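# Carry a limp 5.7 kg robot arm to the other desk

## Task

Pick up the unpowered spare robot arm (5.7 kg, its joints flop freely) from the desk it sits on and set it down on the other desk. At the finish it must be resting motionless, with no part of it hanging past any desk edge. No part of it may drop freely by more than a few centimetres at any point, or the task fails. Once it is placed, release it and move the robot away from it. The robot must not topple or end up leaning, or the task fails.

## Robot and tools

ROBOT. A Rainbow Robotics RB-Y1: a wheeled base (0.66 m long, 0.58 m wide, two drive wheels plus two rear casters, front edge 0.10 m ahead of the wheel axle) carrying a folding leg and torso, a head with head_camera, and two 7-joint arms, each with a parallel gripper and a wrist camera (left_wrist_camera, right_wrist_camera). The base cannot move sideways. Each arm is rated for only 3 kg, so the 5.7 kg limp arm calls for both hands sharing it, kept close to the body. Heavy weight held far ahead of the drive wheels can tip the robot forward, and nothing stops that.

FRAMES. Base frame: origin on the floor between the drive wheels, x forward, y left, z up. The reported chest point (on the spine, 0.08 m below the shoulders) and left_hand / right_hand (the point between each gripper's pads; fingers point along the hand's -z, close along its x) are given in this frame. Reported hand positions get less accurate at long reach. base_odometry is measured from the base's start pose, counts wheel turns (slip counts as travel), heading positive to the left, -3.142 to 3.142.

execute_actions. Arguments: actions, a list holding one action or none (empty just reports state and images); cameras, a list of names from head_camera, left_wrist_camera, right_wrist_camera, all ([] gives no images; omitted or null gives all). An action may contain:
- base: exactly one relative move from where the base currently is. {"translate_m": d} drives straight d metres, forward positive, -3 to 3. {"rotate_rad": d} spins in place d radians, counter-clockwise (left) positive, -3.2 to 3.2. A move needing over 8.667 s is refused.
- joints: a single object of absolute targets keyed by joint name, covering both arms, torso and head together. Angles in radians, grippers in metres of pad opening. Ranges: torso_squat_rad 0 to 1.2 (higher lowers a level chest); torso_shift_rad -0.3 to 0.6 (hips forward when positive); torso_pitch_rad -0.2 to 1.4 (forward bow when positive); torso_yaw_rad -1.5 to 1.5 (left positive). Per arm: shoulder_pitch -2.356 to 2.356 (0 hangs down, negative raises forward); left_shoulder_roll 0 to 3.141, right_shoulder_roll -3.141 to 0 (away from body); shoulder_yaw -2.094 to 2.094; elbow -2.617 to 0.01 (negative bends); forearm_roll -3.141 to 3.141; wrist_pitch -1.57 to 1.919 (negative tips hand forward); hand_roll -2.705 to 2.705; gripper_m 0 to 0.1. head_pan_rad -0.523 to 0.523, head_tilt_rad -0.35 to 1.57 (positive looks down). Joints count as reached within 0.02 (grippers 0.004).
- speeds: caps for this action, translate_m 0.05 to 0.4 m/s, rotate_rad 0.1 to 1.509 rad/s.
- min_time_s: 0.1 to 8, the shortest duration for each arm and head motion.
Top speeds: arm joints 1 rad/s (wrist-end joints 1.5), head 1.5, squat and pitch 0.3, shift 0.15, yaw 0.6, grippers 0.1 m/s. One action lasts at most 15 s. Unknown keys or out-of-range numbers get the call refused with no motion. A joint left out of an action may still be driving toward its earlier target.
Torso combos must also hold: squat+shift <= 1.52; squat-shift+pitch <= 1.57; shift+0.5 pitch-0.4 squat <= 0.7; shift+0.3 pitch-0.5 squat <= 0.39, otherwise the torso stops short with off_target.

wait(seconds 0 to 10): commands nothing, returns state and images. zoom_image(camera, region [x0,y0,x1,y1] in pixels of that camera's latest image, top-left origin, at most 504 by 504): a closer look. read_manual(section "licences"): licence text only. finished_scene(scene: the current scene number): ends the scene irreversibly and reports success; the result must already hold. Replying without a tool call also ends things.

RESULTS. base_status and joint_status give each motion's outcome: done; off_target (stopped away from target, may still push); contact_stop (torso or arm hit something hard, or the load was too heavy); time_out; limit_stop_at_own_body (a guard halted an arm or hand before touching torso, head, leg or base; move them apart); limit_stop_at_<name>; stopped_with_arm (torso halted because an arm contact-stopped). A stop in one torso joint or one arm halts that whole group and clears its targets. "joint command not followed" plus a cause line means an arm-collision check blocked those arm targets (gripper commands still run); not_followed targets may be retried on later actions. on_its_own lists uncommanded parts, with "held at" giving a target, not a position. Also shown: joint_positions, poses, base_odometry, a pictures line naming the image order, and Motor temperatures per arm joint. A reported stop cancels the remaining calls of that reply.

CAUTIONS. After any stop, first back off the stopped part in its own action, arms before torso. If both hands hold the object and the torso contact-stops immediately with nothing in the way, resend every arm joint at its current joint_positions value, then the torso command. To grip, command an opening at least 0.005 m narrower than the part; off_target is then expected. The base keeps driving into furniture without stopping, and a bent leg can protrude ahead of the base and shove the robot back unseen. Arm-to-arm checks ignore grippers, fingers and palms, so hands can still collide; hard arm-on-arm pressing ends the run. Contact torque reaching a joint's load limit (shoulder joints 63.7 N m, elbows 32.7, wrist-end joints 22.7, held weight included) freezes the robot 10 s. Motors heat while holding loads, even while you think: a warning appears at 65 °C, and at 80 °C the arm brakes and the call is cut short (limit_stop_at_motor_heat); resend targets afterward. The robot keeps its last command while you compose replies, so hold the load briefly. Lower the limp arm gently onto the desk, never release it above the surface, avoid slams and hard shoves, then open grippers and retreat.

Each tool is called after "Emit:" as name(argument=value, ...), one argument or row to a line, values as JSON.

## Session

Emit:
execute_actions(
  actions=[],
  cameras=["head_camera"],
)

Scene clock: 0.00 s.
Motor temperatures (°C, as the motors report them): left_arm=[32 32 32 31 36 35 34] | right_arm=[32 32 29 31 34 37 34]
base_odometry: x=+0.000 y=+0.000 heading=+0.000 (m, m, rad; odometry frame)
base_status: not commanded
joint_positions: torso_squat_rad=+0.350 torso_shift_rad=+0.000 torso_pitch_rad=+0.000 torso_yaw_rad=+0.000 left_shoulder_pitch_rad=-0.025 left_shoulder_roll_rad=-0.007 left_shoulder_yaw_rad=-0.055 left_elbow_rad=-0.135 left_forearm_roll_rad=+0.001 left_wrist_pitch_rad=+0.023 left_hand_roll_rad=-0.039 left_gripper_m=+0.099 right_shoulder_pitch_rad=-0.001 right_shoulder_roll_rad=-0.013 right_shoulder_yaw_rad=+0.025 right_elbow_rad=-0.149 right_forearm_roll_rad=-0.040 right_wrist_pitch_rad=+0.005 right_hand_roll_rad=-0.048 right_gripper_m=+0.100 head_pan_rad=+0.000 head_tilt_rad=+0.400
joint_status: not commanded
chest: x=-0.2279 y=+0.0009 z=+1.2474 quat_wxyz=(+1.000, -0.001, +0.000, +0.000) (m; base frame)
left_hand: x=-0.1502 y=+0.2109 z=+0.5659 quat_wxyz=(+0.996, -0.004, -0.067, -0.050) (m; base frame)
right_hand: x=-0.1561 y=-0.2283 z=+0.5659 quat_wxyz=(+0.997, -0.003, -0.072, -0.031) (m; base frame)
pictures: head_camera
Images, in order (width x height): head_camera 896x504.

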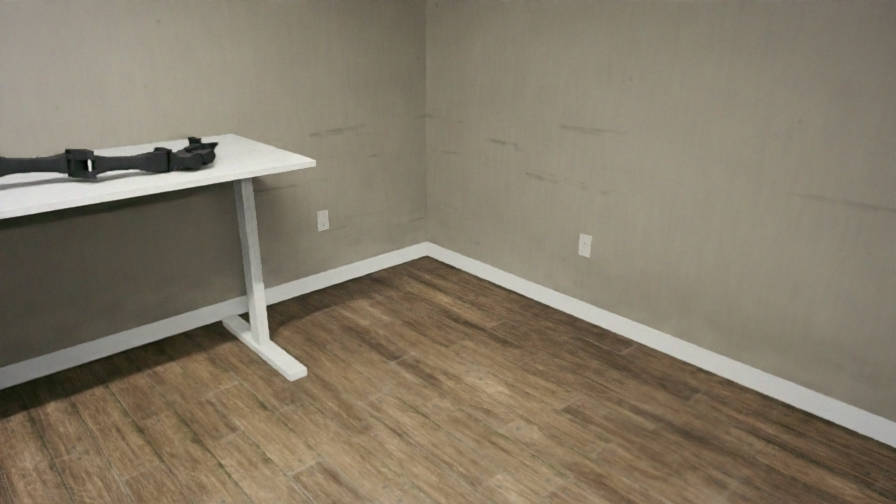

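Emit:
execute_actions(
  actions=[
    {"base": {"rotate_rad": 0.75}},
  ],
  cameras=["head_camera"],
)

Scene clock: 6.00 s.
Motor temperatures (°C, as the motors report them): left_arm=[32 32 32 31 36 35 34] | right_arm=[32 32 29 31 34 37 34]
base_odometry: x=+0.000 y=+0.000 heading=+0.750 (m, m, rad; odometry frame)
base_status: done
joint_positions: torso_squat_rad=+0.350 torso_shift_rad=+0.000 torso_pitch_rad=+0.000 torso_yaw_rad=+0.000 left_shoulder_pitch_rad=-0.025 left_shoulder_roll_rad=-0.007 left_shoulder_yaw_rad=-0.055 left_elbow_rad=-0.135 left_forearm_roll_rad=+0.001 left_wrist_pitch_rad=+0.023 left_hand_roll_rad=-0.039 left_gripper_m=+0.099 right_shoulder_pitch_rad=-0.001 right_shoulder_roll_rad=-0.013 right_shoulder_yaw_rad=+0.025 right_elbow_rad=-0.149 right_forearm_roll_rad=-0.040 right_wrist_pitch_rad=+0.005 right_hand_roll_rad=-0.048 right_gripper_m=+0.100 head_pan_rad=+0.000 head_tilt_rad=+0.400
joint_status: not commanded
chest: x=-0.2279 y=+0.0009 z=+1.2474 quat_wxyz=(+1.000, -0.001, +0.000, +0.000) (m; base frame)
left_hand: x=-0.1502 y=+0.2109 z=+0.5659 quat_wxyz=(+0.996, -0.004, -0.067, -0.050) (m; base frame)
right_hand: x=-0.1561 y=-0.2283 z=+0.5659 quat_wxyz=(+0.997, -0.003, -0.072, -0.031) (m; base frame)
pictures: head_camera
Images, in order (width x height): head_camera 896x504.

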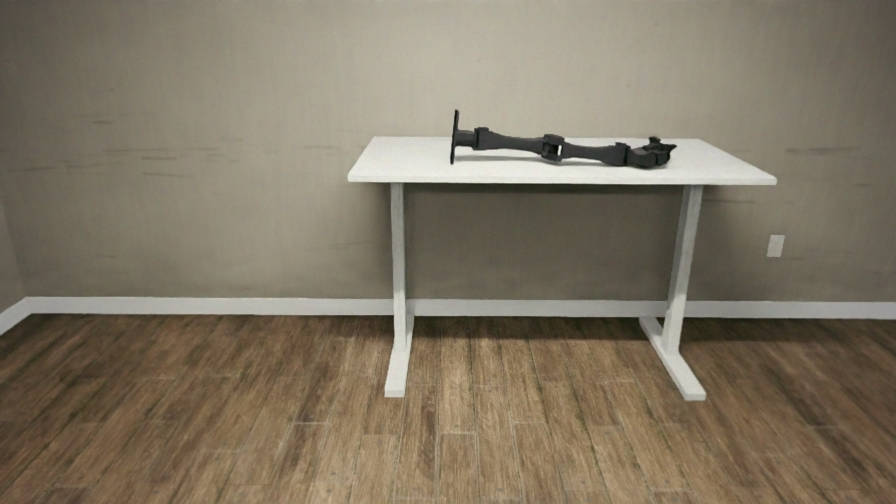

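Emit:
execute_actions(
  actions=[
    {"base": {"rotate_rad": -0.314}, "joints": {"torso_squat_rad": 0.0, "torso_pitch_rad": -0.12, "left_shoulder_pitch_rad": -1.16, "left_shoulder_roll_rad": 0.006, "left_shoulder_yaw_rad": -0.15, "left_elbow_rad": -0.8, "left_forearm_roll_rad": 0.3, "left_wrist_pitch_rad": 1.64, "left_hand_roll_rad": 0.48, "right_shoulder_pitch_rad": -0.9, "right_shoulder_roll_rad": -0.335, "right_shoulder_yaw_rad": 0.0, "right_elbow_rad": -1.004, "right_forearm_roll_rad": -0.297, "right_wrist_pitch_rad": 1.812, "right_hand_roll_rad": -0.1}},
  ],
  cameras=[],
)

Emit:
execute_actions(
  actions=[
    {"base": {"translate_m": 1.243}},
  ],
  cameras=[],
)

Emit:
execute_actions(
  actions=[
    {"base": {"rotate_rad": 0.264}, "joints": {"head_tilt_rad": 0.7}},
  ],
  cameras=["head_camera"],
)

Scene clock: 42.20 s.
Motor temperatures (°C, as the motors report them): left_arm=[32 32 32 31 36 35 34] | right_arm=[32 32 29 31 34 36 34]
base_odometry: x=+0.000 y=+0.000 heading=+0.436 (m, m, rad; odometry frame)
base_status: done
joint_positions: torso_squat_rad=+0.000 torso_shift_rad=+0.000 torso_pitch_rad=-0.120 torso_yaw_rad=+0.000 left_shoulder_pitch_rad=-1.161 left_shoulder_roll_rad=+0.006 left_shoulder_yaw_rad=-0.150 left_elbow_rad=-0.800 left_forearm_roll_rad=+0.300 left_wrist_pitch_rad=+1.640 left_hand_roll_rad=+0.480 left_gripper_m=+0.099 right_shoulder_pitch_rad=-0.900 right_shoulder_roll_rad=-0.335 right_shoulder_yaw_rad=+0.000 right_elbow_rad=-1.004 right_forearm_roll_rad=-0.297 right_wrist_pitch_rad=+1.812 right_hand_roll_rad=-0.100 right_gripper_m=+0.100 head_pan_rad=+0.000 head_tilt_rad=+0.400
joint_status: all done
chest: x=-0.2650 y=+0.0009 z=+1.2877 quat_wxyz=(+0.998, -0.001, -0.060, +0.000) (m; base frame)
left_hand: x=+0.2796 y=+0.0314 z=+1.1419 quat_wxyz=(+0.987, -0.029, -0.156, -0.003) (m; base frame)
right_hand: x=+0.2645 y=-0.2569 z=+1.1111 quat_wxyz=(+0.995, -0.026, -0.097, +0.003) (m; base frame)
pictures: none
No camera images: the call's "cameras" was empty. Leave "cameras" out to get every camera's image.

Scene clock: 46.70 s.
Motor temperatures (°C, as the motors report them): left_arm=[32 32 32 31 36 35 34] | right_arm=[32 32 29 31 34 36 34]
base_odometry: x=+1.126 y=+0.526 heading=+0.437 (m, m, rad; odometry frame)
base_status: done
joint_positions: torso_squat_rad=+0.000 torso_shift_rad=+0.000 torso_pitch_rad=-0.120 torso_yaw_rad=+0.000 left_shoulder_pitch_rad=-1.160 left_shoulder_roll_rad=+0.006 left_shoulder_yaw_rad=-0.150 left_elbow_rad=-0.800 left_forearm_roll_rad=+0.300 left_wrist_pitch_rad=+1.640 left_hand_roll_rad=+0.480 left_gripper_m=+0.099 right_shoulder_pitch_rad=-0.900 right_shoulder_roll_rad=-0.335 right_shoulder_yaw_rad=+0.000 right_elbow_rad=-1.004 right_forearm_roll_rad=-0.297 right_wrist_pitch_rad=+1.812 right_hand_roll_rad=-0.100 right_gripper_m=+0.100 head_pan_rad=+0.000 head_tilt_rad=+0.400
joint_status: not commanded
chest: x=-0.2650 y=+0.0009 z=+1.2877 quat_wxyz=(+0.998, -0.001, -0.060, +0.000) (m; base frame)
left_hand: x=+0.2797 y=+0.0314 z=+1.1417 quat_wxyz=(+0.987, -0.029, -0.156, -0.003) (m; base frame)
right_hand: x=+0.2646 y=-0.2569 z=+1.1110 quat_wxyz=(+0.995, -0.026, -0.097, +0.003) (m; base frame)
pictures: none
No camera images: the call's "cameras" was empty. Leave "cameras" out to get every camera's image.

Scene clock: 48.47 s.
Motor temperatures (°C, as the motors report them): left_arm=[32 32 32 31 36 35 34] | right_arm=[32 32 29 31 34 36 34]
base_odometry: x=+1.126 y=+0.526 heading=+0.701 (m, m, rad; odometry frame)
base_status: done
joint_positions: torso_squat_rad=+0.000 torso_shift_rad=+0.000 torso_pitch_rad=-0.120 torso_yaw_rad=+0.000 left_shoulder_pitch_rad=-1.160 left_shoulder_roll_rad=+0.006 left_shoulder_yaw_rad=-0.150 left_elbow_rad=-0.800 left_forearm_roll_rad=+0.300 left_wrist_pitch_rad=+1.640 left_hand_roll_rad=+0.480 left_gripper_m=+0.099 right_shoulder_pitch_rad=-0.900 right_shoulder_roll_rad=-0.335 right_shoulder_yaw_rad=+0.000 right_elbow_rad=-1.004 right_forearm_roll_rad=-0.297 right_wrist_pitch_rad=+1.812 right_hand_roll_rad=-0.100 right_gripper_m=+0.100 head_pan_rad=+0.000 head_tilt_rad=+0.700
joint_status: all done
chest: x=-0.2650 y=+0.0009 z=+1.2877 quat_wxyz=(+0.998, +0.000, -0.060, +0.000) (m; base frame)
left_hand: x=+0.2797 y=+0.0313 z=+1.1418 quat_wxyz=(+0.987, -0.029, -0.156, -0.003) (m; base frame)
right_hand: x=+0.2646 y=-0.2570 z=+1.1110 quat_wxyz=(+0.995, -0.026, -0.097, +0.003) (m; base frame)
pictures: head_camera
Images, in order (width x height): head_camera 896x504.

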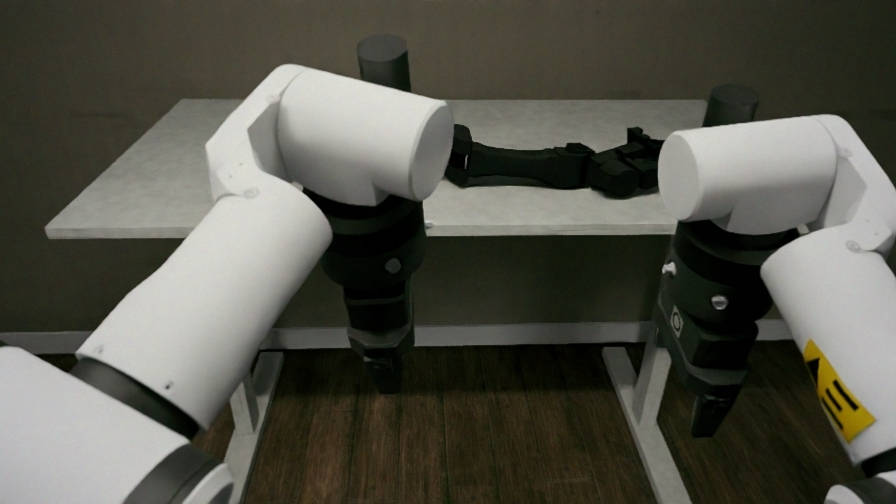

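Emit:
execute_actions(
  actions=[
    {"base": {"translate_m": 0.62}, "joints": {"head_tilt_rad": 1.0}},
  ],
)

Scene clock: 57.17 s.
Motor temperatures (°C, as the motors report them): left_arm=[32 32 32 31 36 35 34] | right_arm=[32 32 29 31 34 36 34]
base_odometry: x=+1.600 y=+0.926 heading=+0.702 (m, m, rad; odometry frame)
base_status: done
joint_positions: torso_squat_rad=+0.000 torso_shift_rad=+0.000 torso_pitch_rad=-0.120 torso_yaw_rad=+0.000 left_shoulder_pitch_rad=-1.160 left_shoulder_roll_rad=+0.006 left_shoulder_yaw_rad=-0.150 left_elbow_rad=-0.800 left_forearm_roll_rad=+0.300 left_wrist_pitch_rad=+1.640 left_hand_roll_rad=+0.480 left_gripper_m=+0.099 right_shoulder_pitch_rad=-0.900 right_shoulder_roll_rad=-0.335 right_shoulder_yaw_rad=+0.000 right_elbow_rad=-1.004 right_forearm_roll_rad=-0.297 right_wrist_pitch_rad=+1.812 right_hand_roll_rad=-0.100 right_gripper_m=+0.100 head_pan_rad=+0.000 head_tilt_rad=+1.000
joint_status: all done
chest: x=-0.2650 y=+0.0009 z=+1.2877 quat_wxyz=(+0.998, +0.000, -0.060, +0.000) (m; base frame)
left_hand: x=+0.2797 y=+0.0313 z=+1.1417 quat_wxyz=(+0.987, -0.029, -0.156, -0.003) (m; base frame)
right_hand: x=+0.2646 y=-0.2570 z=+1.1110 quat_wxyz=(+0.995, -0.026, -0.097, +0.003) (m; base frame)
pictures: head_camera, left_wrist_camera, right_wrist_camera
Images, in order (width x height): head_camera 896x504, left_wrist_camera 644x364, right_wrist_camera 644x364.

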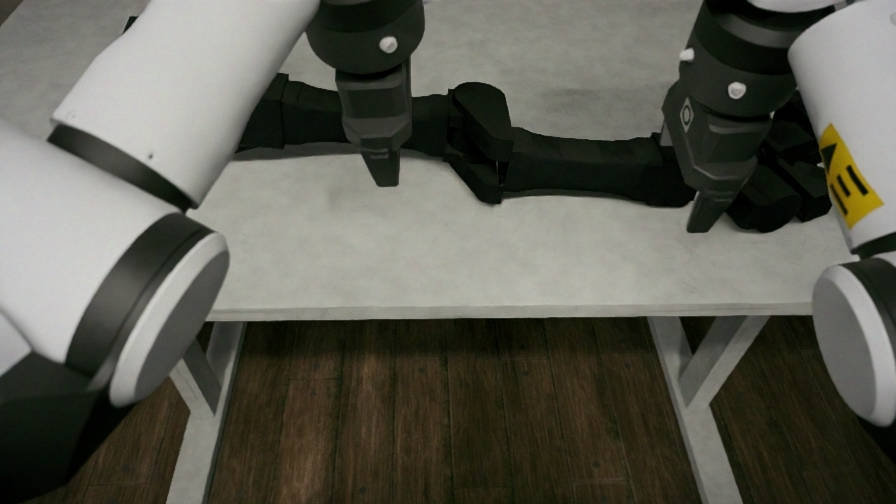

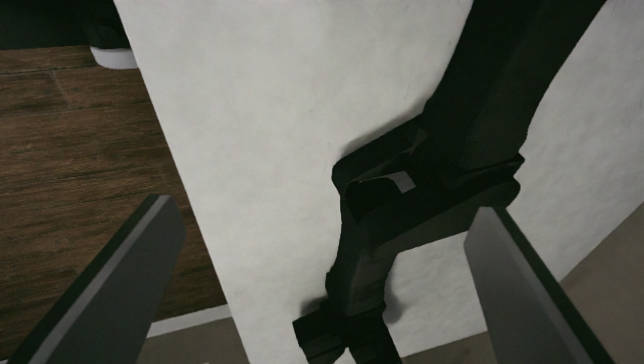

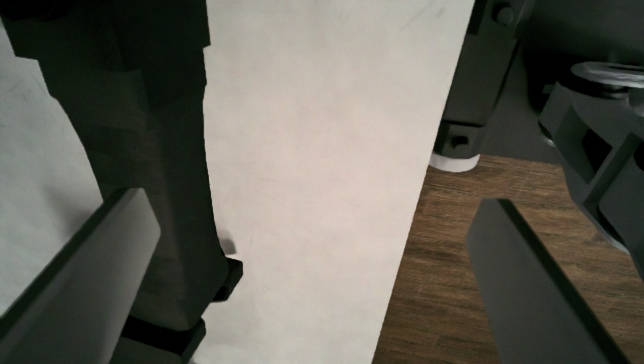

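Emit:
execute_actions(
  actions=[
    {"base": {"translate_m": 0.08}, "joints": {"left_shoulder_roll_rad": 0.2, "left_forearm_roll_rad": 0.45, "left_hand_roll_rad": 0.4, "right_shoulder_roll_rad": -0.17, "right_forearm_roll_rad": -0.17, "right_hand_roll_rad": -0.2}},
  ],
)

Scene clock: 65.20 s.
Motor temperatures (°C, as the motors report them): left_arm=[32 32 32 31 36 35 34] | right_arm=[33 32 29 31 34 36 34]
base_odometry: x=+1.661 y=+0.978 heading=+0.702 (m, m, rad; odometry frame)
base_status: done
joint_positions: torso_squat_rad=+0.000 torso_shift_rad=+0.000 torso_pitch_rad=-0.120 torso_yaw_rad=+0.000 left_shoulder_pitch_rad=-1.160 left_shoulder_roll_rad=+0.200 left_shoulder_yaw_rad=-0.150 left_elbow_rad=-0.800 left_forearm_roll_rad=+0.450 left_wrist_pitch_rad=+1.640 left_hand_roll_rad=+0.400 left_gripper_m=+0.099 right_shoulder_pitch_rad=-0.900 right_shoulder_roll_rad=-0.170 right_shoulder_yaw_rad=+0.000 right_elbow_rad=-1.004 right_forearm_roll_rad=-0.170 right_wrist_pitch_rad=+1.812 right_hand_roll_rad=-0.200 right_gripper_m=+0.100 head_pan_rad=+0.000 head_tilt_rad=+1.000
joint_status: all done
chest: x=-0.2649 y=+0.0010 z=+1.2877 quat_wxyz=(+0.998, -0.001, -0.060, +0.000) (m; base frame)
left_hand: x=+0.3052 y=+0.1118 z=+1.1654 quat_wxyz=(+0.986, -0.047, -0.161, +0.022) (m; base frame)
right_hand: x=+0.2573 y=-0.1903 z=+1.0891 quat_wxyz=(+0.996, -0.031, -0.088, -0.005) (m; base frame)
pictures: head_camera, left_wrist_camera, right_wrist_camera
Images, in order (width x height): head_camera 896x504, left_wrist_camera 644x364, right_wrist_camera 644x364.

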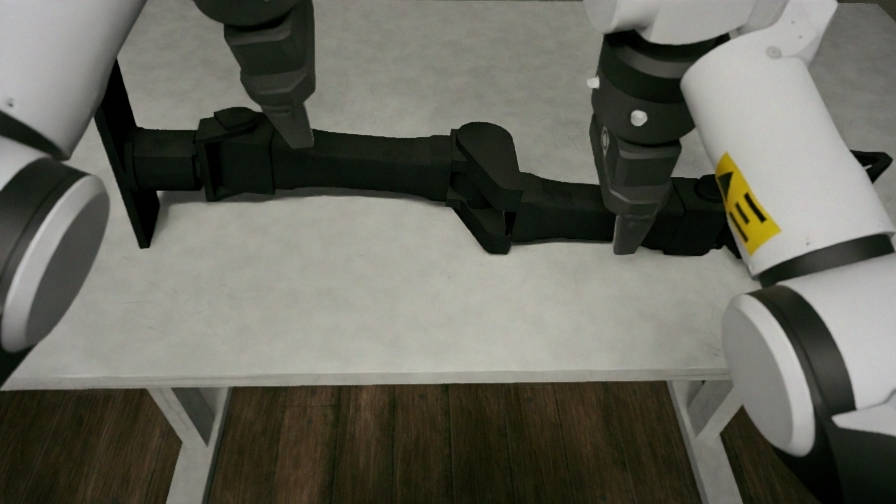

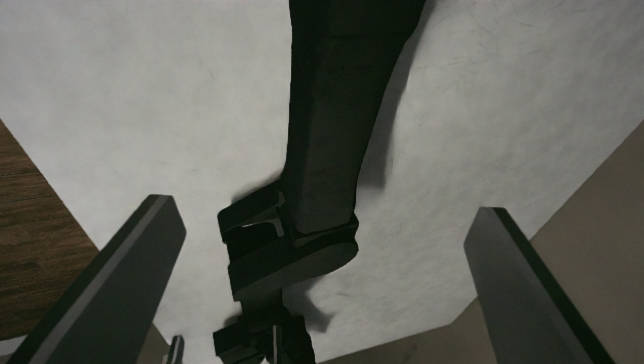

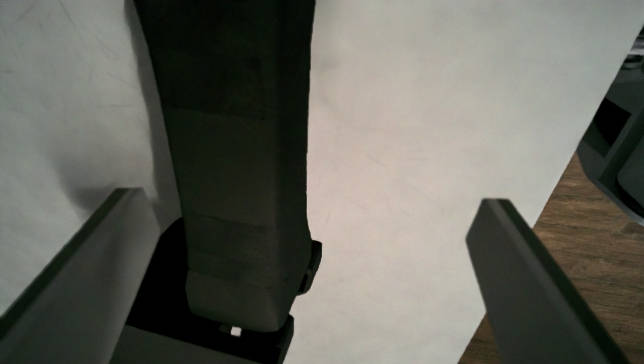

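Emit:
execute_actions(
  actions=[
    {"base": {"translate_m": 0.025}, "joints": {"left_shoulder_pitch_rad": -1.11, "left_wrist_pitch_rad": 1.62, "left_hand_roll_rad": 0.28, "right_shoulder_pitch_rad": -0.95, "right_wrist_pitch_rad": 1.86, "right_hand_roll_rad": -0.28, "torso_pitch_rad": -0.03}},
  ],
)

Scene clock: 76.60 s.
Motor temperatures (°C, as the motors report them): left_arm=[32 32 32 31 36 35 34] | right_arm=[33 32 29 31 34 36 34]
base_odometry: x=+1.680 y=+0.994 heading=+0.703 (m, m, rad; odometry frame)
base_status: done
joint_positions: torso_squat_rad=+0.000 torso_shift_rad=+0.000 torso_pitch_rad=-0.030 torso_yaw_rad=+0.000 left_shoulder_pitch_rad=-1.110 left_shoulder_roll_rad=+0.200 left_shoulder_yaw_rad=-0.150 left_elbow_rad=-0.800 left_forearm_roll_rad=+0.450 left_wrist_pitch_rad=+1.620 left_hand_roll_rad=+0.280 left_gripper_m=+0.099 right_shoulder_pitch_rad=-0.950 right_shoulder_roll_rad=-0.170 right_shoulder_yaw_rad=+0.000 right_elbow_rad=-1.004 right_forearm_roll_rad=-0.170 right_wrist_pitch_rad=+1.860 right_hand_roll_rad=-0.280 right_gripper_m=+0.100 head_pan_rad=+0.000 head_tilt_rad=+1.000
joint_status: all done
chest: x=-0.2372 y=+0.0009 z=+1.2898 quat_wxyz=(+1.000, -0.001, -0.015, +0.000) (m; base frame)
left_hand: x=+0.3132 y=+0.1195 z=+1.0919 quat_wxyz=(+0.993, -0.042, -0.105, -0.026) (m; base frame)
right_hand: x=+0.2684 y=-0.1841 z=+1.0681 quat_wxyz=(+0.998, -0.034, -0.044, -0.037) (m; base frame)
pictures: head_camera, left_wrist_camera, right_wrist_camera
Images, in order (width x height): head_camera 896x504, left_wrist_camera 644x364, right_wrist_camera 644x364.

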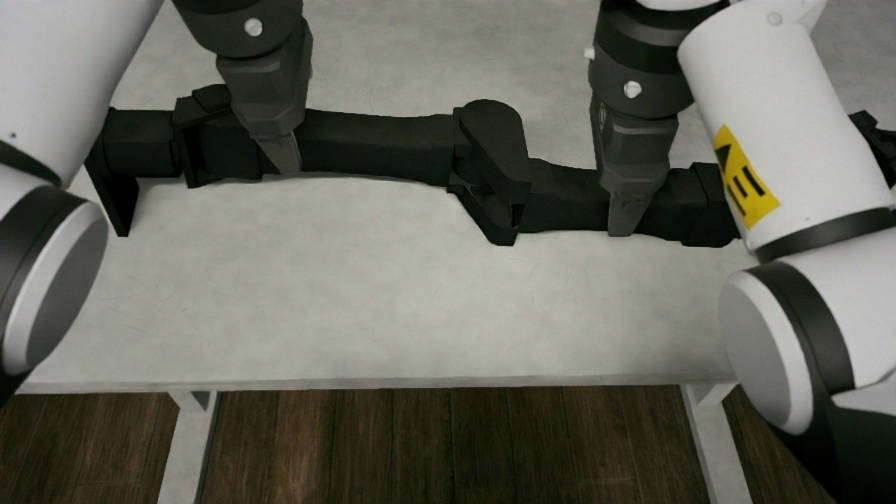

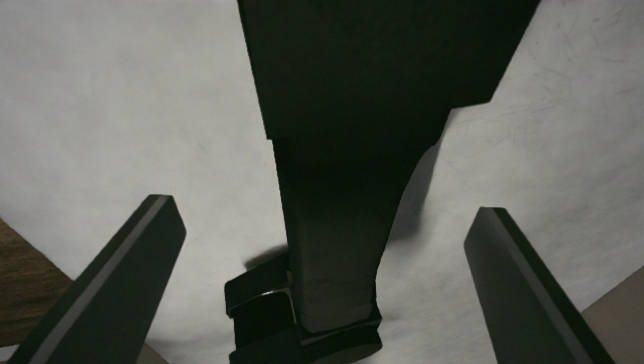

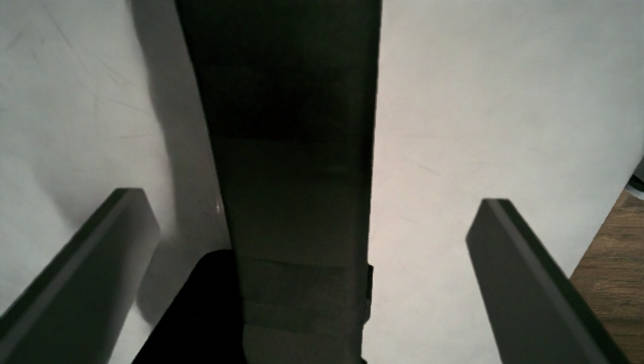

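Emit:
execute_actions(
  actions=[
    {"base": {"translate_m": 0.015}, "joints": {"left_shoulder_roll_rad": 0.12, "left_forearm_roll_rad": 0.40, "left_shoulder_pitch_rad": -1.13, "left_hand_roll_rad": 0.32, "left_wrist_pitch_rad": 1.66}},
  ],
  cameras=["left_wrist_camera"],
)

Emit:
execute_actions(
  actions=[
    {"joints": {"torso_pitch_rad": 0.08}},
  ],
)

Scene clock: 82.93 s.
Motor temperatures (°C, as the motors report them): left_arm=[32 32 32 32 36 35 34] | right_arm=[33 32 29 31 34 36 34]
base_odometry: x=+1.692 y=+1.004 heading=+0.703 (m, m, rad; odometry frame)
base_status: done
joint_positions: torso_squat_rad=+0.000 torso_shift_rad=+0.000 torso_pitch_rad=-0.030 torso_yaw_rad=+0.000 left_shoulder_pitch_rad=-1.130 left_shoulder_roll_rad=+0.120 left_shoulder_yaw_rad=-0.150 left_elbow_rad=-0.800 left_forearm_roll_rad=+0.400 left_wrist_pitch_rad=+1.660 left_hand_roll_rad=+0.320 left_gripper_m=+0.099 right_shoulder_pitch_rad=-0.950 right_shoulder_roll_rad=-0.170 right_shoulder_yaw_rad=+0.000 right_elbow_rad=-1.004 right_forearm_roll_rad=-0.170 right_wrist_pitch_rad=+1.860 right_hand_roll_rad=-0.280 right_gripper_m=+0.100 head_pan_rad=+0.000 head_tilt_rad=+1.000
joint_status: all done
chest: x=-0.2372 y=+0.0009 z=+1.2898 quat_wxyz=(+1.000, -0.001, -0.015, +0.000) (m; base frame)
left_hand: x=+0.2982 y=+0.0832 z=+1.0904 quat_wxyz=(+0.995, -0.034, -0.090, -0.038) (m; base frame)
right_hand: x=+0.2684 y=-0.1842 z=+1.0681 quat_wxyz=(+0.998, -0.034, -0.044, -0.037) (m; base frame)
pictures: left_wrist_camera
Images, in order (width x height): left_wrist_camera 644x364.

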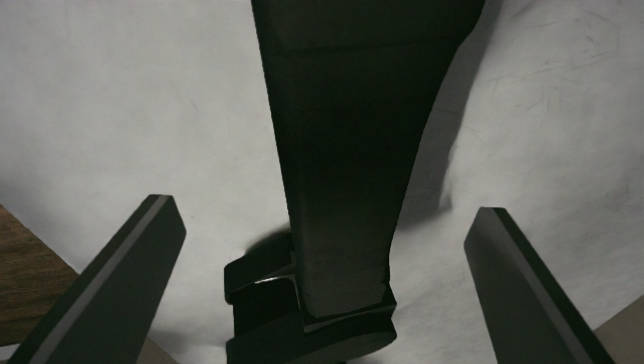

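Scene clock: 84.07 s.
Motor temperatures (°C, as the motors report them): left_arm=[32 32 32 32 36 35 34] | right_arm=[33 32 29 31 34 36 34]
base_odometry: x=+1.692 y=+1.004 heading=+0.703 (m, m, rad; odometry frame)
base_status: not commanded
joint_positions: torso_squat_rad=+0.000 torso_shift_rad=+0.000 torso_pitch_rad=+0.080 torso_yaw_rad=+0.000 left_shoulder_pitch_rad=-1.130 left_shoulder_roll_rad=+0.120 left_shoulder_yaw_rad=-0.150 left_elbow_rad=-0.800 left_forearm_roll_rad=+0.400 left_wrist_pitch_rad=+1.660 left_hand_roll_rad=+0.320 left_gripper_m=+0.099 right_shoulder_pitch_rad=-0.950 right_shoulder_roll_rad=-0.170 right_shoulder_yaw_rad=+0.000 right_elbow_rad=-1.004 right_forearm_roll_rad=-0.170 right_wrist_pitch_rad=+1.860 right_hand_roll_rad=-0.280 right_gripper_m=+0.100 head_pan_rad=+0.000 head_tilt_rad=+1.000
joint_status: all done
chest: x=-0.2031 y=+0.0009 z=+1.2889 quat_wxyz=(+0.999, -0.001, +0.040, +0.000) (m; base frame)
left_hand: x=+0.3071 y=+0.0832 z=+1.0320 quat_wxyz=(+0.998, -0.036, -0.035, -0.036) (m; base frame)
right_hand: x=+0.2751 y=-0.1843 z=+1.0130 quat_wxyz=(+0.999, -0.036, +0.011, -0.035) (m; base frame)
pictures: head_camera, left_wrist_camera, right_wrist_camera
Images, in order (width x height): head_camera 896x504, left_wrist_camera 644x364, right_wrist_camera 644x364.

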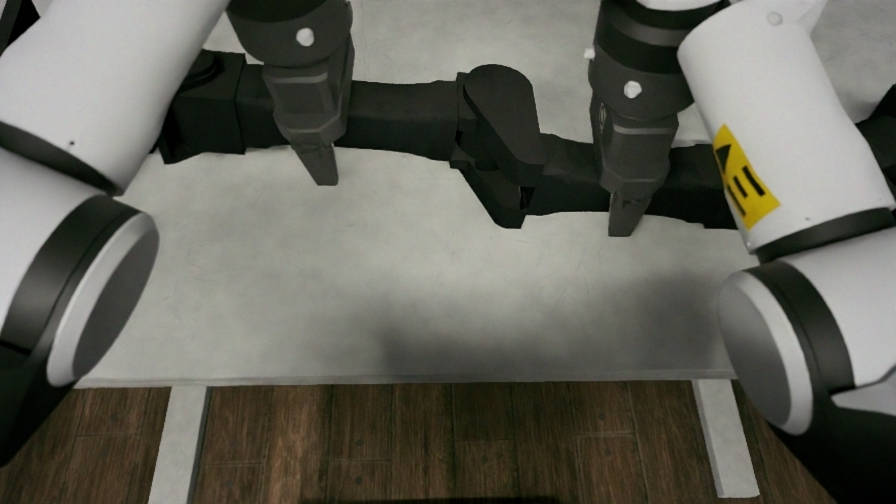

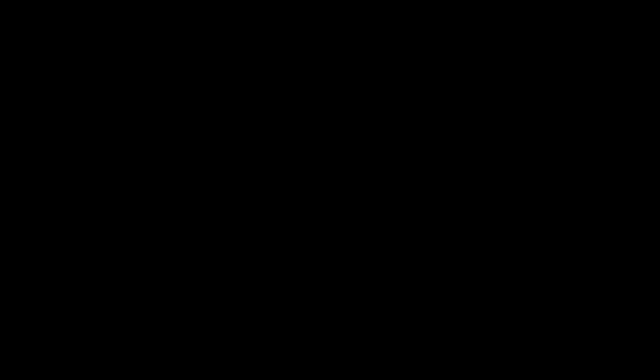

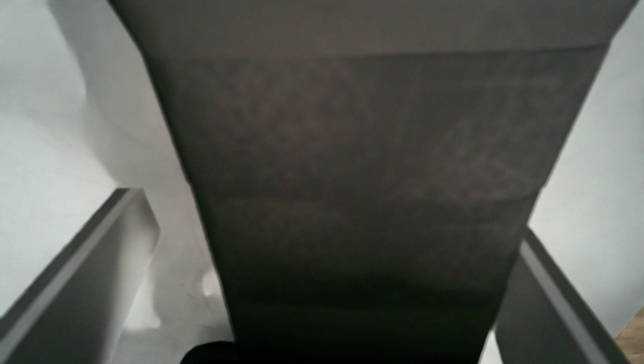

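Both hands straddle the links. Closing.

Emit:
execute_actions(
  actions=[
    {"joints": {"left_gripper_m": 0.02, "right_gripper_m": 0.02}},
  ],
  cameras=["head_camera"],
)

Emit:
execute_actions(
  actions=[
    {"joints": {"torso_pitch_rad": -0.2}},
  ],
  cameras=["head_camera"],
)

Scene clock: 90.23 s.
Motor temperatures (°C, as the motors report them): left_arm=[32 32 32 32 36 35 34] | right_arm=[33 32 29 31 34 37 34]
base_odometry: x=+1.692 y=+1.004 heading=+0.703 (m, m, rad; odometry frame)
base_status: not commanded
joint_positions: torso_squat_rad=+0.000 torso_shift_rad=+0.000 torso_pitch_rad=+0.080 torso_yaw_rad=+0.000 left_shoulder_pitch_rad=-1.131 left_shoulder_roll_rad=+0.124 left_shoulder_yaw_rad=-0.150 left_elbow_rad=-0.800 left_forearm_roll_rad=+0.399 left_wrist_pitch_rad=+1.659 left_hand_roll_rad=+0.320 left_gripper_m=+0.057 right_shoulder_pitch_rad=-0.948 right_shoulder_roll_rad=-0.171 right_shoulder_yaw_rad=+0.000 right_elbow_rad=-1.003 right_forearm_roll_rad=-0.170 right_wrist_pitch_rad=+1.861 right_hand_roll_rad=-0.280 right_gripper_m=+0.057 head_pan_rad=+0.000 head_tilt_rad=+1.000
joint_status: left_gripper_m off_target (ended at +0.057, target +0.020); right_gripper_m off_target (ended at +0.057, target +0.020)
chest: x=-0.2033 y=+0.0009 z=+1.2889 quat_wxyz=(+0.999, -0.001, +0.040, +0.000) (m; base frame)
left_hand: x=+0.3083 y=+0.0855 z=+1.0329 quat_wxyz=(+0.998, -0.035, -0.037, -0.034) (m; base frame)
right_hand: x=+0.2743 y=-0.1854 z=+1.0125 quat_wxyz=(+0.999, -0.037, +0.012, -0.035) (m; base frame)
pictures: head_camera
Images, in order (width x height): head_camera 896x504.

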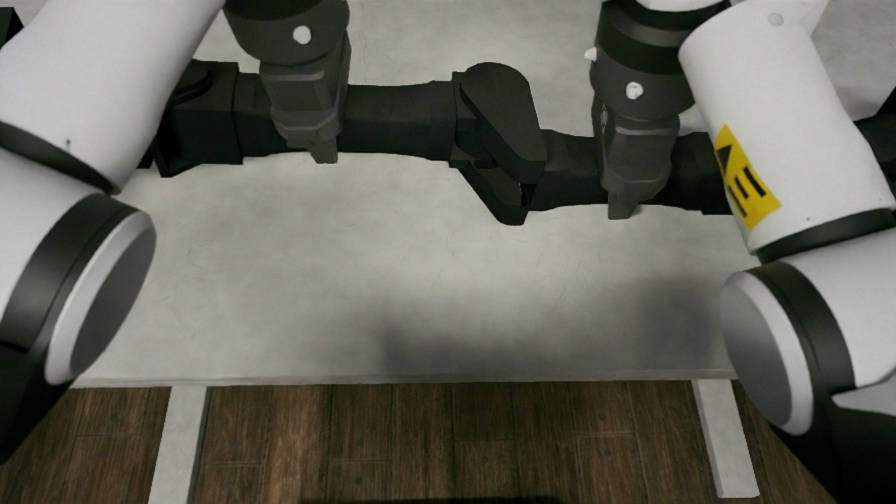

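Scene clock: 91.93 s.
Motor temperatures (°C, as the motors report them): left_arm=[32 32 32 32 36 35 34] | right_arm=[33 32 29 32 34 37 34]
base_odometry: x=+1.692 y=+1.004 heading=+0.703 (m, m, rad; odometry frame)
base_status: not commanded
joint_positions: torso_squat_rad=+0.000 torso_shift_rad=+0.001 torso_pitch_rad=-0.198 torso_yaw_rad=+0.000 left_shoulder_pitch_rad=-1.128 left_shoulder_roll_rad=+0.123 left_shoulder_yaw_rad=-0.150 left_elbow_rad=-0.799 left_forearm_roll_rad=+0.399 left_wrist_pitch_rad=+1.660 left_hand_roll_rad=+0.320 left_gripper_m=+0.057 right_shoulder_pitch_rad=-0.944 right_shoulder_roll_rad=-0.170 right_shoulder_yaw_rad=+0.000 right_elbow_rad=-1.001 right_forearm_roll_rad=-0.170 right_wrist_pitch_rad=+1.861 right_hand_roll_rad=-0.280 right_gripper_m=+0.057 head_pan_rad=+0.000 head_tilt_rad=+1.000
joint_status: all done
chest: x=-0.2885 y=+0.0009 z=+1.2839 quat_wxyz=(+0.995, +0.000, -0.099, +0.000) (m; base frame)
left_hand: x=+0.2730 y=+0.0856 z=+1.1761 quat_wxyz=(+0.984, -0.030, -0.172, -0.039) (m; base frame)
right_hand: x=+0.2455 y=-0.1856 z=+1.1462 quat_wxyz=(+0.991, -0.032, -0.124, -0.040) (m; base frame)
pictures: head_camera
Images, in order (width x height): head_camera 896x504.

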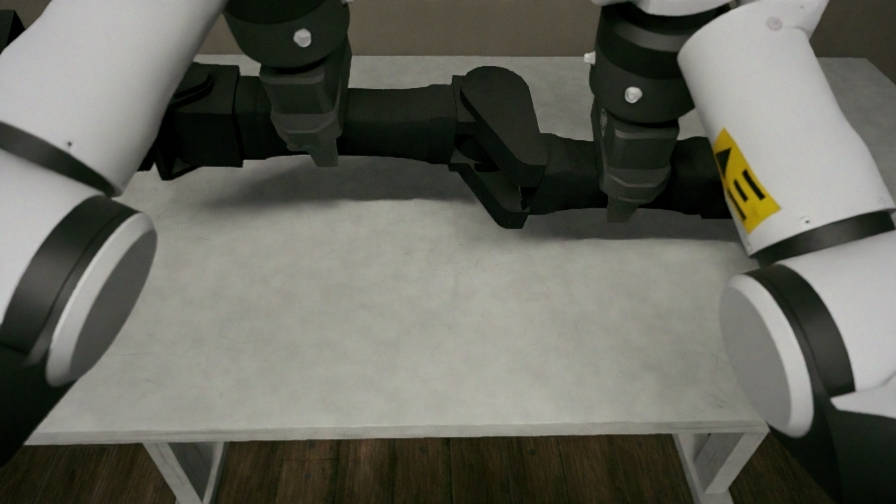

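Emit:
execute_actions(
  actions=[
    {"base": {"translate_m": -0.75}, "speeds": {"translate_m": 0.2}},
  ],
  cameras=["head_camera"],
)

Emit:
execute_actions(
  actions=[
    {"base": {"rotate_rad": 3.14}, "joints": {"head_tilt_rad": 0.25, "torso_pitch_rad": 0.08}, "speeds": {"rotate_rad": 0.8}},
  ],
  cameras=["head_camera"],
)

Scene clock: 103.20 s.
Motor temperatures (°C, as the motors report them): left_arm=[33 32 32 32 37 35 34] | right_arm=[34 32 29 32 34 37 35]
base_odometry: x=+1.120 y=+0.519 heading=+0.704 (m, m, rad; odometry frame)
base_status: done
joint_positions: torso_squat_rad=+0.000 torso_shift_rad=+0.001 torso_pitch_rad=-0.198 torso_yaw_rad=+0.000 left_shoulder_pitch_rad=-1.128 left_shoulder_roll_rad=+0.123 left_shoulder_yaw_rad=-0.150 left_elbow_rad=-0.799 left_forearm_roll_rad=+0.399 left_wrist_pitch_rad=+1.660 left_hand_roll_rad=+0.320 left_gripper_m=+0.056 right_shoulder_pitch_rad=-0.944 right_shoulder_roll_rad=-0.170 right_shoulder_yaw_rad=+0.001 right_elbow_rad=-1.000 right_forearm_roll_rad=-0.170 right_wrist_pitch_rad=+1.861 right_hand_roll_rad=-0.280 right_gripper_m=+0.057 head_pan_rad=+0.000 head_tilt_rad=+1.000
joint_status: not commanded
chest: x=-0.2884 y=+0.0008 z=+1.2839 quat_wxyz=(+0.995, +0.000, -0.099, +0.000) (m; base frame)
left_hand: x=+0.2730 y=+0.0855 z=+1.1760 quat_wxyz=(+0.984, -0.030, -0.172, -0.039) (m; base frame)
right_hand: x=+0.2454 y=-0.1856 z=+1.1457 quat_wxyz=(+0.991, -0.032, -0.123, -0.040) (m; base frame)
pictures: head_camera
Images, in order (width x height): head_camera 896x504.

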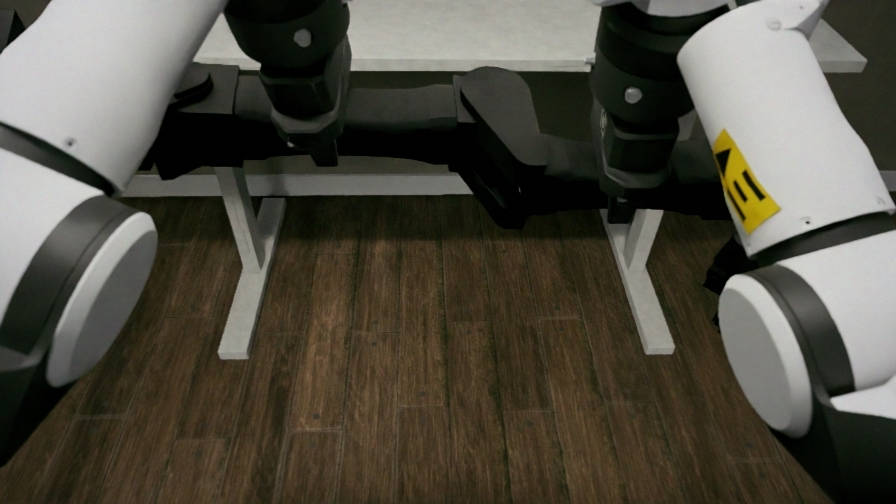

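Scene clock: 109.07 s.
Motor temperatures (°C, as the motors report them): left_arm=[33 32 32 32 37 35 34] | right_arm=[34 32 29 32 34 37 35]
base_odometry: x=+1.119 y=+0.519 heading=-2.440 (m, m, rad; odometry frame)
base_status: done
joint_positions: torso_squat_rad=+0.000 torso_shift_rad=+0.001 torso_pitch_rad=+0.082 torso_yaw_rad=+0.000 left_shoulder_pitch_rad=-1.128 left_shoulder_roll_rad=+0.123 left_shoulder_yaw_rad=-0.150 left_elbow_rad=-0.799 left_forearm_roll_rad=+0.399 left_wrist_pitch_rad=+1.660 left_hand_roll_rad=+0.320 left_gripper_m=+0.057 right_shoulder_pitch_rad=-0.944 right_shoulder_roll_rad=-0.170 right_shoulder_yaw_rad=+0.001 right_elbow_rad=-1.000 right_forearm_roll_rad=-0.170 right_wrist_pitch_rad=+1.861 right_hand_roll_rad=-0.280 right_gripper_m=+0.057 head_pan_rad=+0.000 head_tilt_rad=+0.250
joint_status: all done
chest: x=-0.2022 y=+0.0008 z=+1.2889 quat_wxyz=(+0.999, +0.000, +0.041, +0.000) (m; base frame)
left_hand: x=+0.3077 y=+0.0853 z=+1.0301 quat_wxyz=(+0.998, -0.035, -0.033, -0.034) (m; base frame)
right_hand: x=+0.2728 y=-0.1857 z=+1.0086 quat_wxyz=(+0.999, -0.037, +0.016, -0.036) (m; base frame)
pictures: head_camera
Images, in order (width x height): head_camera 896x504.

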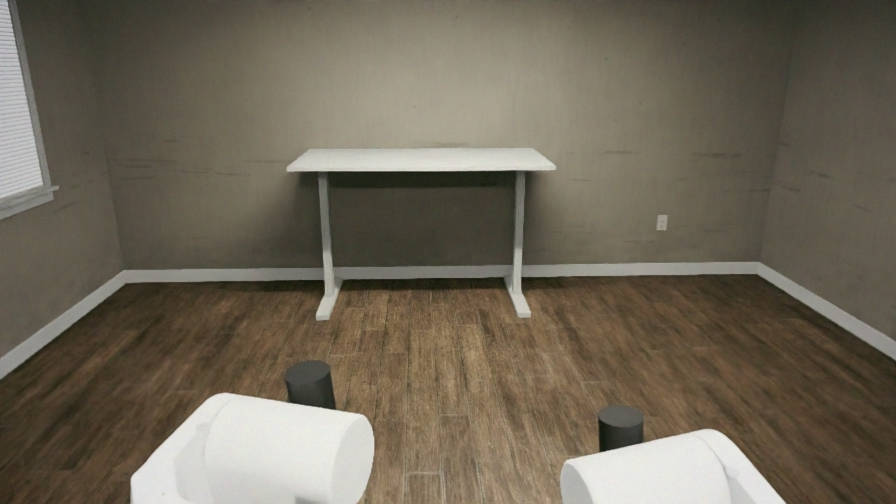

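Emit:
execute_actions(
  actions=[
    {"base": {"translate_m": 2.4}, "joints": {"torso_pitch_rad": -0.2, "head_tilt_rad": 0.6}},
  ],
  cameras=["head_camera"],
)

Scene clock: 120.87 s.
Motor temperatures (°C, as the motors report them): left_arm=[33 32 32 32 37 35 34] | right_arm=[35 32 29 33 34 37 35]
base_odometry: x=-0.713 y=-1.032 heading=-2.439 (m, m, rad; odometry frame)
base_status: done
joint_positions: torso_squat_rad=+0.000 torso_shift_rad=+0.001 torso_pitch_rad=-0.198 torso_yaw_rad=+0.000 left_shoulder_pitch_rad=-1.128 left_shoulder_roll_rad=+0.123 left_shoulder_yaw_rad=-0.150 left_elbow_rad=-0.799 left_forearm_roll_rad=+0.399 left_wrist_pitch_rad=+1.660 left_hand_roll_rad=+0.320 left_gripper_m=+0.056 right_shoulder_pitch_rad=-0.944 right_shoulder_roll_rad=-0.170 right_shoulder_yaw_rad=+0.001 right_elbow_rad=-1.000 right_forearm_roll_rad=-0.170 right_wrist_pitch_rad=+1.861 right_hand_roll_rad=-0.280 right_gripper_m=+0.057 head_pan_rad=+0.000 head_tilt_rad=+0.600
joint_status: all done
chest: x=-0.2883 y=+0.0008 z=+1.2839 quat_wxyz=(+0.995, +0.000, -0.099, +0.000) (m; base frame)
left_hand: x=+0.2731 y=+0.0854 z=+1.1759 quat_wxyz=(+0.984, -0.030, -0.172, -0.039) (m; base frame)
right_hand: x=+0.2455 y=-0.1856 z=+1.1456 quat_wxyz=(+0.991, -0.032, -0.123, -0.040) (m; base frame)
pictures: head_camera
Images, in order (width x height): head_camera 896x504.

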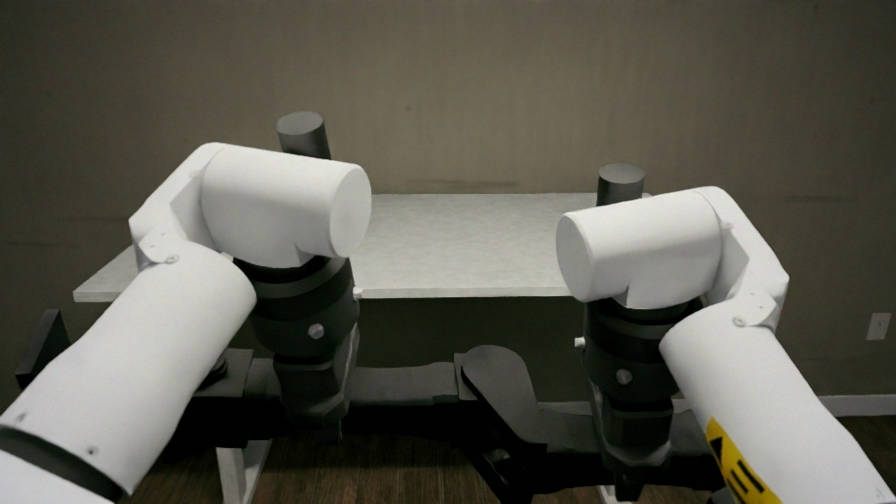

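Emit:
execute_actions(
  actions=[
    {"base": {"translate_m": 0.55}, "joints": {"head_tilt_rad": 1.1, "head_pan_rad": -0.2}},
  ],
  cameras=[],
)

Emit:
execute_actions(
  actions=[
    {"base": {"translate_m": 0.46}, "speeds": {"translate_m": 0.12}},
  ],
  cameras=["head_camera"],
)

Scene clock: 130.33 s.
Motor temperatures (°C, as the motors report them): left_arm=[33 32 32 32 37 35 34] | right_arm=[35 32 29 33 34 37 35]
base_odometry: x=-1.133 y=-1.387 heading=-2.439 (m, m, rad; odometry frame)
base_status: done
joint_positions: torso_squat_rad=+0.000 torso_shift_rad=+0.001 torso_pitch_rad=-0.198 torso_yaw_rad=+0.000 left_shoulder_pitch_rad=-1.128 left_shoulder_roll_rad=+0.123 left_shoulder_yaw_rad=-0.150 left_elbow_rad=-0.799 left_forearm_roll_rad=+0.399 left_wrist_pitch_rad=+1.660 left_hand_roll_rad=+0.320 left_gripper_m=+0.056 right_shoulder_pitch_rad=-0.944 right_shoulder_roll_rad=-0.170 right_shoulder_yaw_rad=+0.001 right_elbow_rad=-1.000 right_forearm_roll_rad=-0.170 right_wrist_pitch_rad=+1.861 right_hand_roll_rad=-0.280 right_gripper_m=+0.057 head_pan_rad=-0.200 head_tilt_rad=+1.100
joint_status: all done
chest: x=-0.2883 y=+0.0008 z=+1.2839 quat_wxyz=(+0.995, +0.000, -0.099, +0.000) (m; base frame)
left_hand: x=+0.2731 y=+0.0854 z=+1.1759 quat_wxyz=(+0.984, -0.030, -0.172, -0.039) (m; base frame)
right_hand: x=+0.2455 y=-0.1856 z=+1.1455 quat_wxyz=(+0.991, -0.032, -0.123, -0.040) (m; base frame)
pictures: none
No camera images: the call's "cameras" was empty. Leave "cameras" out to get every camera's image.

Scene clock: 134.83 s.
Motor temperatures (°C, as the motors report them): left_arm=[33 32 32 32 37 35 34] | right_arm=[35 32 29 33 34 37 35]
base_odometry: x=-1.484 y=-1.684 heading=-2.439 (m, m, rad; odometry frame)
base_status: done
joint_positions: torso_squat_rad=+0.000 torso_shift_rad=+0.001 torso_pitch_rad=-0.198 torso_yaw_rad=+0.000 left_shoulder_pitch_rad=-1.128 left_shoulder_roll_rad=+0.123 left_shoulder_yaw_rad=-0.150 left_elbow_rad=-0.799 left_forearm_roll_rad=+0.399 left_wrist_pitch_rad=+1.660 left_hand_roll_rad=+0.320 left_gripper_m=+0.056 right_shoulder_pitch_rad=-0.944 right_shoulder_roll_rad=-0.170 right_shoulder_yaw_rad=+0.001 right_elbow_rad=-1.001 right_forearm_roll_rad=-0.170 right_wrist_pitch_rad=+1.861 right_hand_roll_rad=-0.280 right_gripper_m=+0.057 head_pan_rad=-0.200 head_tilt_rad=+1.100
joint_status: not commanded
chest: x=-0.2884 y=+0.0008 z=+1.2839 quat_wxyz=(+0.995, +0.000, -0.099, +0.000) (m; base frame)
left_hand: x=+0.2730 y=+0.0855 z=+1.1758 quat_wxyz=(+0.984, -0.030, -0.172, -0.039) (m; base frame)
right_hand: x=+0.2455 y=-0.1855 z=+1.1458 quat_wxyz=(+0.991, -0.032, -0.123, -0.040) (m; base frame)
pictures: head_camera
Images, in order (width x height): head_camera 896x504.

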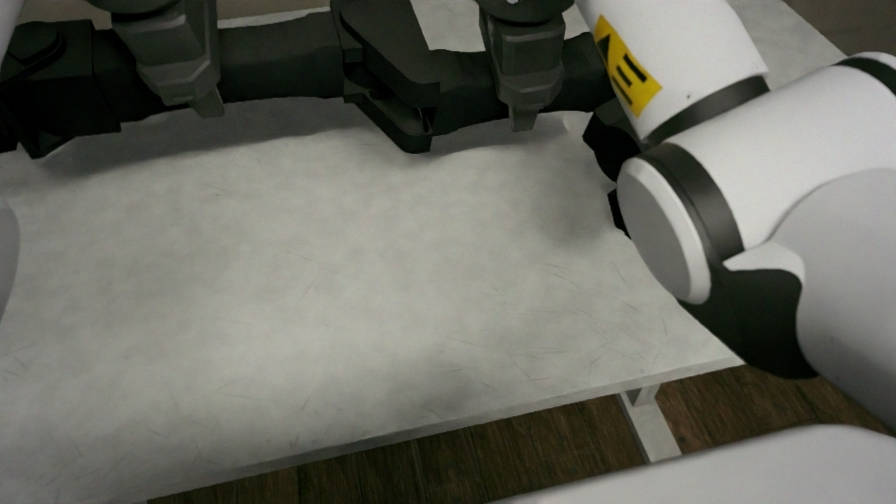

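Now lowering it onto the desk.

Emit:
execute_actions(
  actions=[
    {"joints": {"torso_pitch_rad": 0.03, "head_tilt_rad": 0.95}},
  ],
  cameras=["head_camera"],
)

Scene clock: 140.87 s.
Motor temperatures (°C, as the motors report them): left_arm=[33 32 32 32 37 35 34] | right_arm=[35 32 29 33 34 37 35]
base_odometry: x=-1.484 y=-1.684 heading=-2.438 (m, m, rad; odometry frame)
base_status: not commanded
joint_positions: torso_squat_rad=+0.000 torso_shift_rad=+0.001 torso_pitch_rad=+0.032 torso_yaw_rad=+0.000 left_shoulder_pitch_rad=-1.128 left_shoulder_roll_rad=+0.123 left_shoulder_yaw_rad=-0.150 left_elbow_rad=-0.798 left_forearm_roll_rad=+0.399 left_wrist_pitch_rad=+1.659 left_hand_roll_rad=+0.320 left_gripper_m=+0.057 right_shoulder_pitch_rad=-0.945 right_shoulder_roll_rad=-0.170 right_shoulder_yaw_rad=+0.001 right_elbow_rad=-1.001 right_forearm_roll_rad=-0.170 right_wrist_pitch_rad=+1.861 right_hand_roll_rad=-0.280 right_gripper_m=+0.057 head_pan_rad=-0.200 head_tilt_rad=+0.950
joint_status: all done
chest: x=-0.2177 y=+0.0009 z=+1.2898 quat_wxyz=(+1.000, +0.000, +0.016, +0.000) (m; base frame)
left_hand: x=+0.3043 y=+0.0855 z=+1.0565 quat_wxyz=(+0.997, -0.034, -0.058, -0.035) (m; base frame)
right_hand: x=+0.2714 y=-0.1855 z=+1.0347 quat_wxyz=(+0.999, -0.036, -0.010, -0.036) (m; base frame)
pictures: head_camera
Images, in order (width x height): head_camera 896x504.

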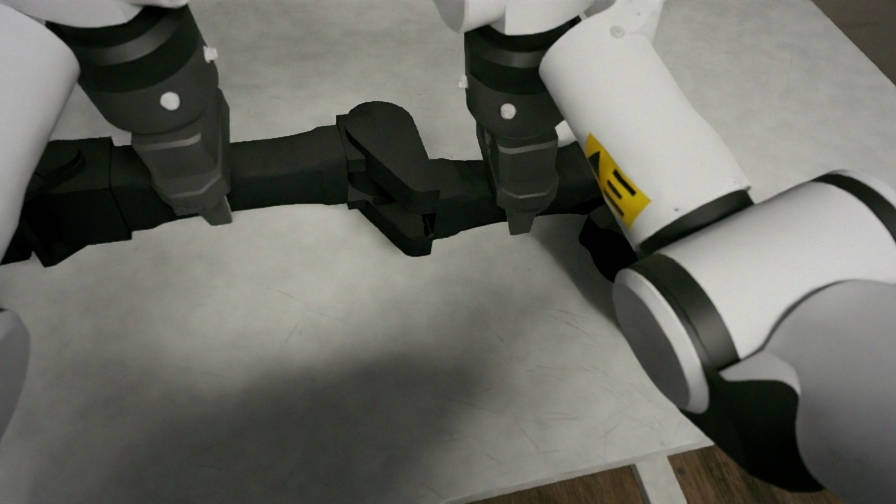

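Emit:
execute_actions(
  actions=[
    {"joints": {"torso_pitch_rad": 0.08}},
  ],
  cameras=["head_camera"],
)

Scene clock: 149.83 s.
Motor temperatures (°C, as the motors report them): left_arm=[34 32 32 32 37 35 34] | right_arm=[35 32 29 33 34 37 35]
base_odometry: x=-1.484 y=-1.684 heading=-2.438 (m, m, rad; odometry frame)
base_status: not commanded
joint_positions: torso_squat_rad=+0.000 torso_shift_rad=+0.000 torso_pitch_rad=+0.080 torso_yaw_rad=+0.000 left_shoulder_pitch_rad=-1.130 left_shoulder_roll_rad=+0.123 left_shoulder_yaw_rad=-0.150 left_elbow_rad=-0.800 left_forearm_roll_rad=+0.399 left_wrist_pitch_rad=+1.660 left_hand_roll_rad=+0.320 left_gripper_m=+0.057 right_shoulder_pitch_rad=-0.946 right_shoulder_roll_rad=-0.171 right_shoulder_yaw_rad=+0.001 right_elbow_rad=-1.002 right_forearm_roll_rad=-0.170 right_wrist_pitch_rad=+1.861 right_hand_roll_rad=-0.280 right_gripper_m=+0.057 head_pan_rad=-0.200 head_tilt_rad=+0.950
joint_status: all done
chest: x=-0.2029 y=+0.0009 z=+1.2889 quat_wxyz=(+0.999, +0.000, +0.040, +0.000) (m; base frame)
left_hand: x=+0.3082 y=+0.0853 z=+1.0322 quat_wxyz=(+0.998, -0.035, -0.036, -0.035) (m; base frame)
right_hand: x=+0.2736 y=-0.1856 z=+1.0109 quat_wxyz=(+0.999, -0.037, +0.013, -0.035) (m; base frame)
pictures: head_camera
Images, in order (width x height): head_camera 896x504.

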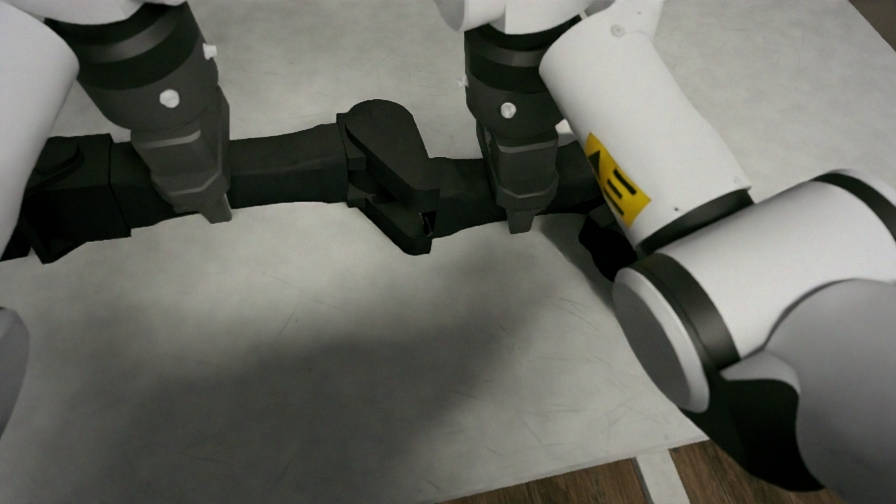

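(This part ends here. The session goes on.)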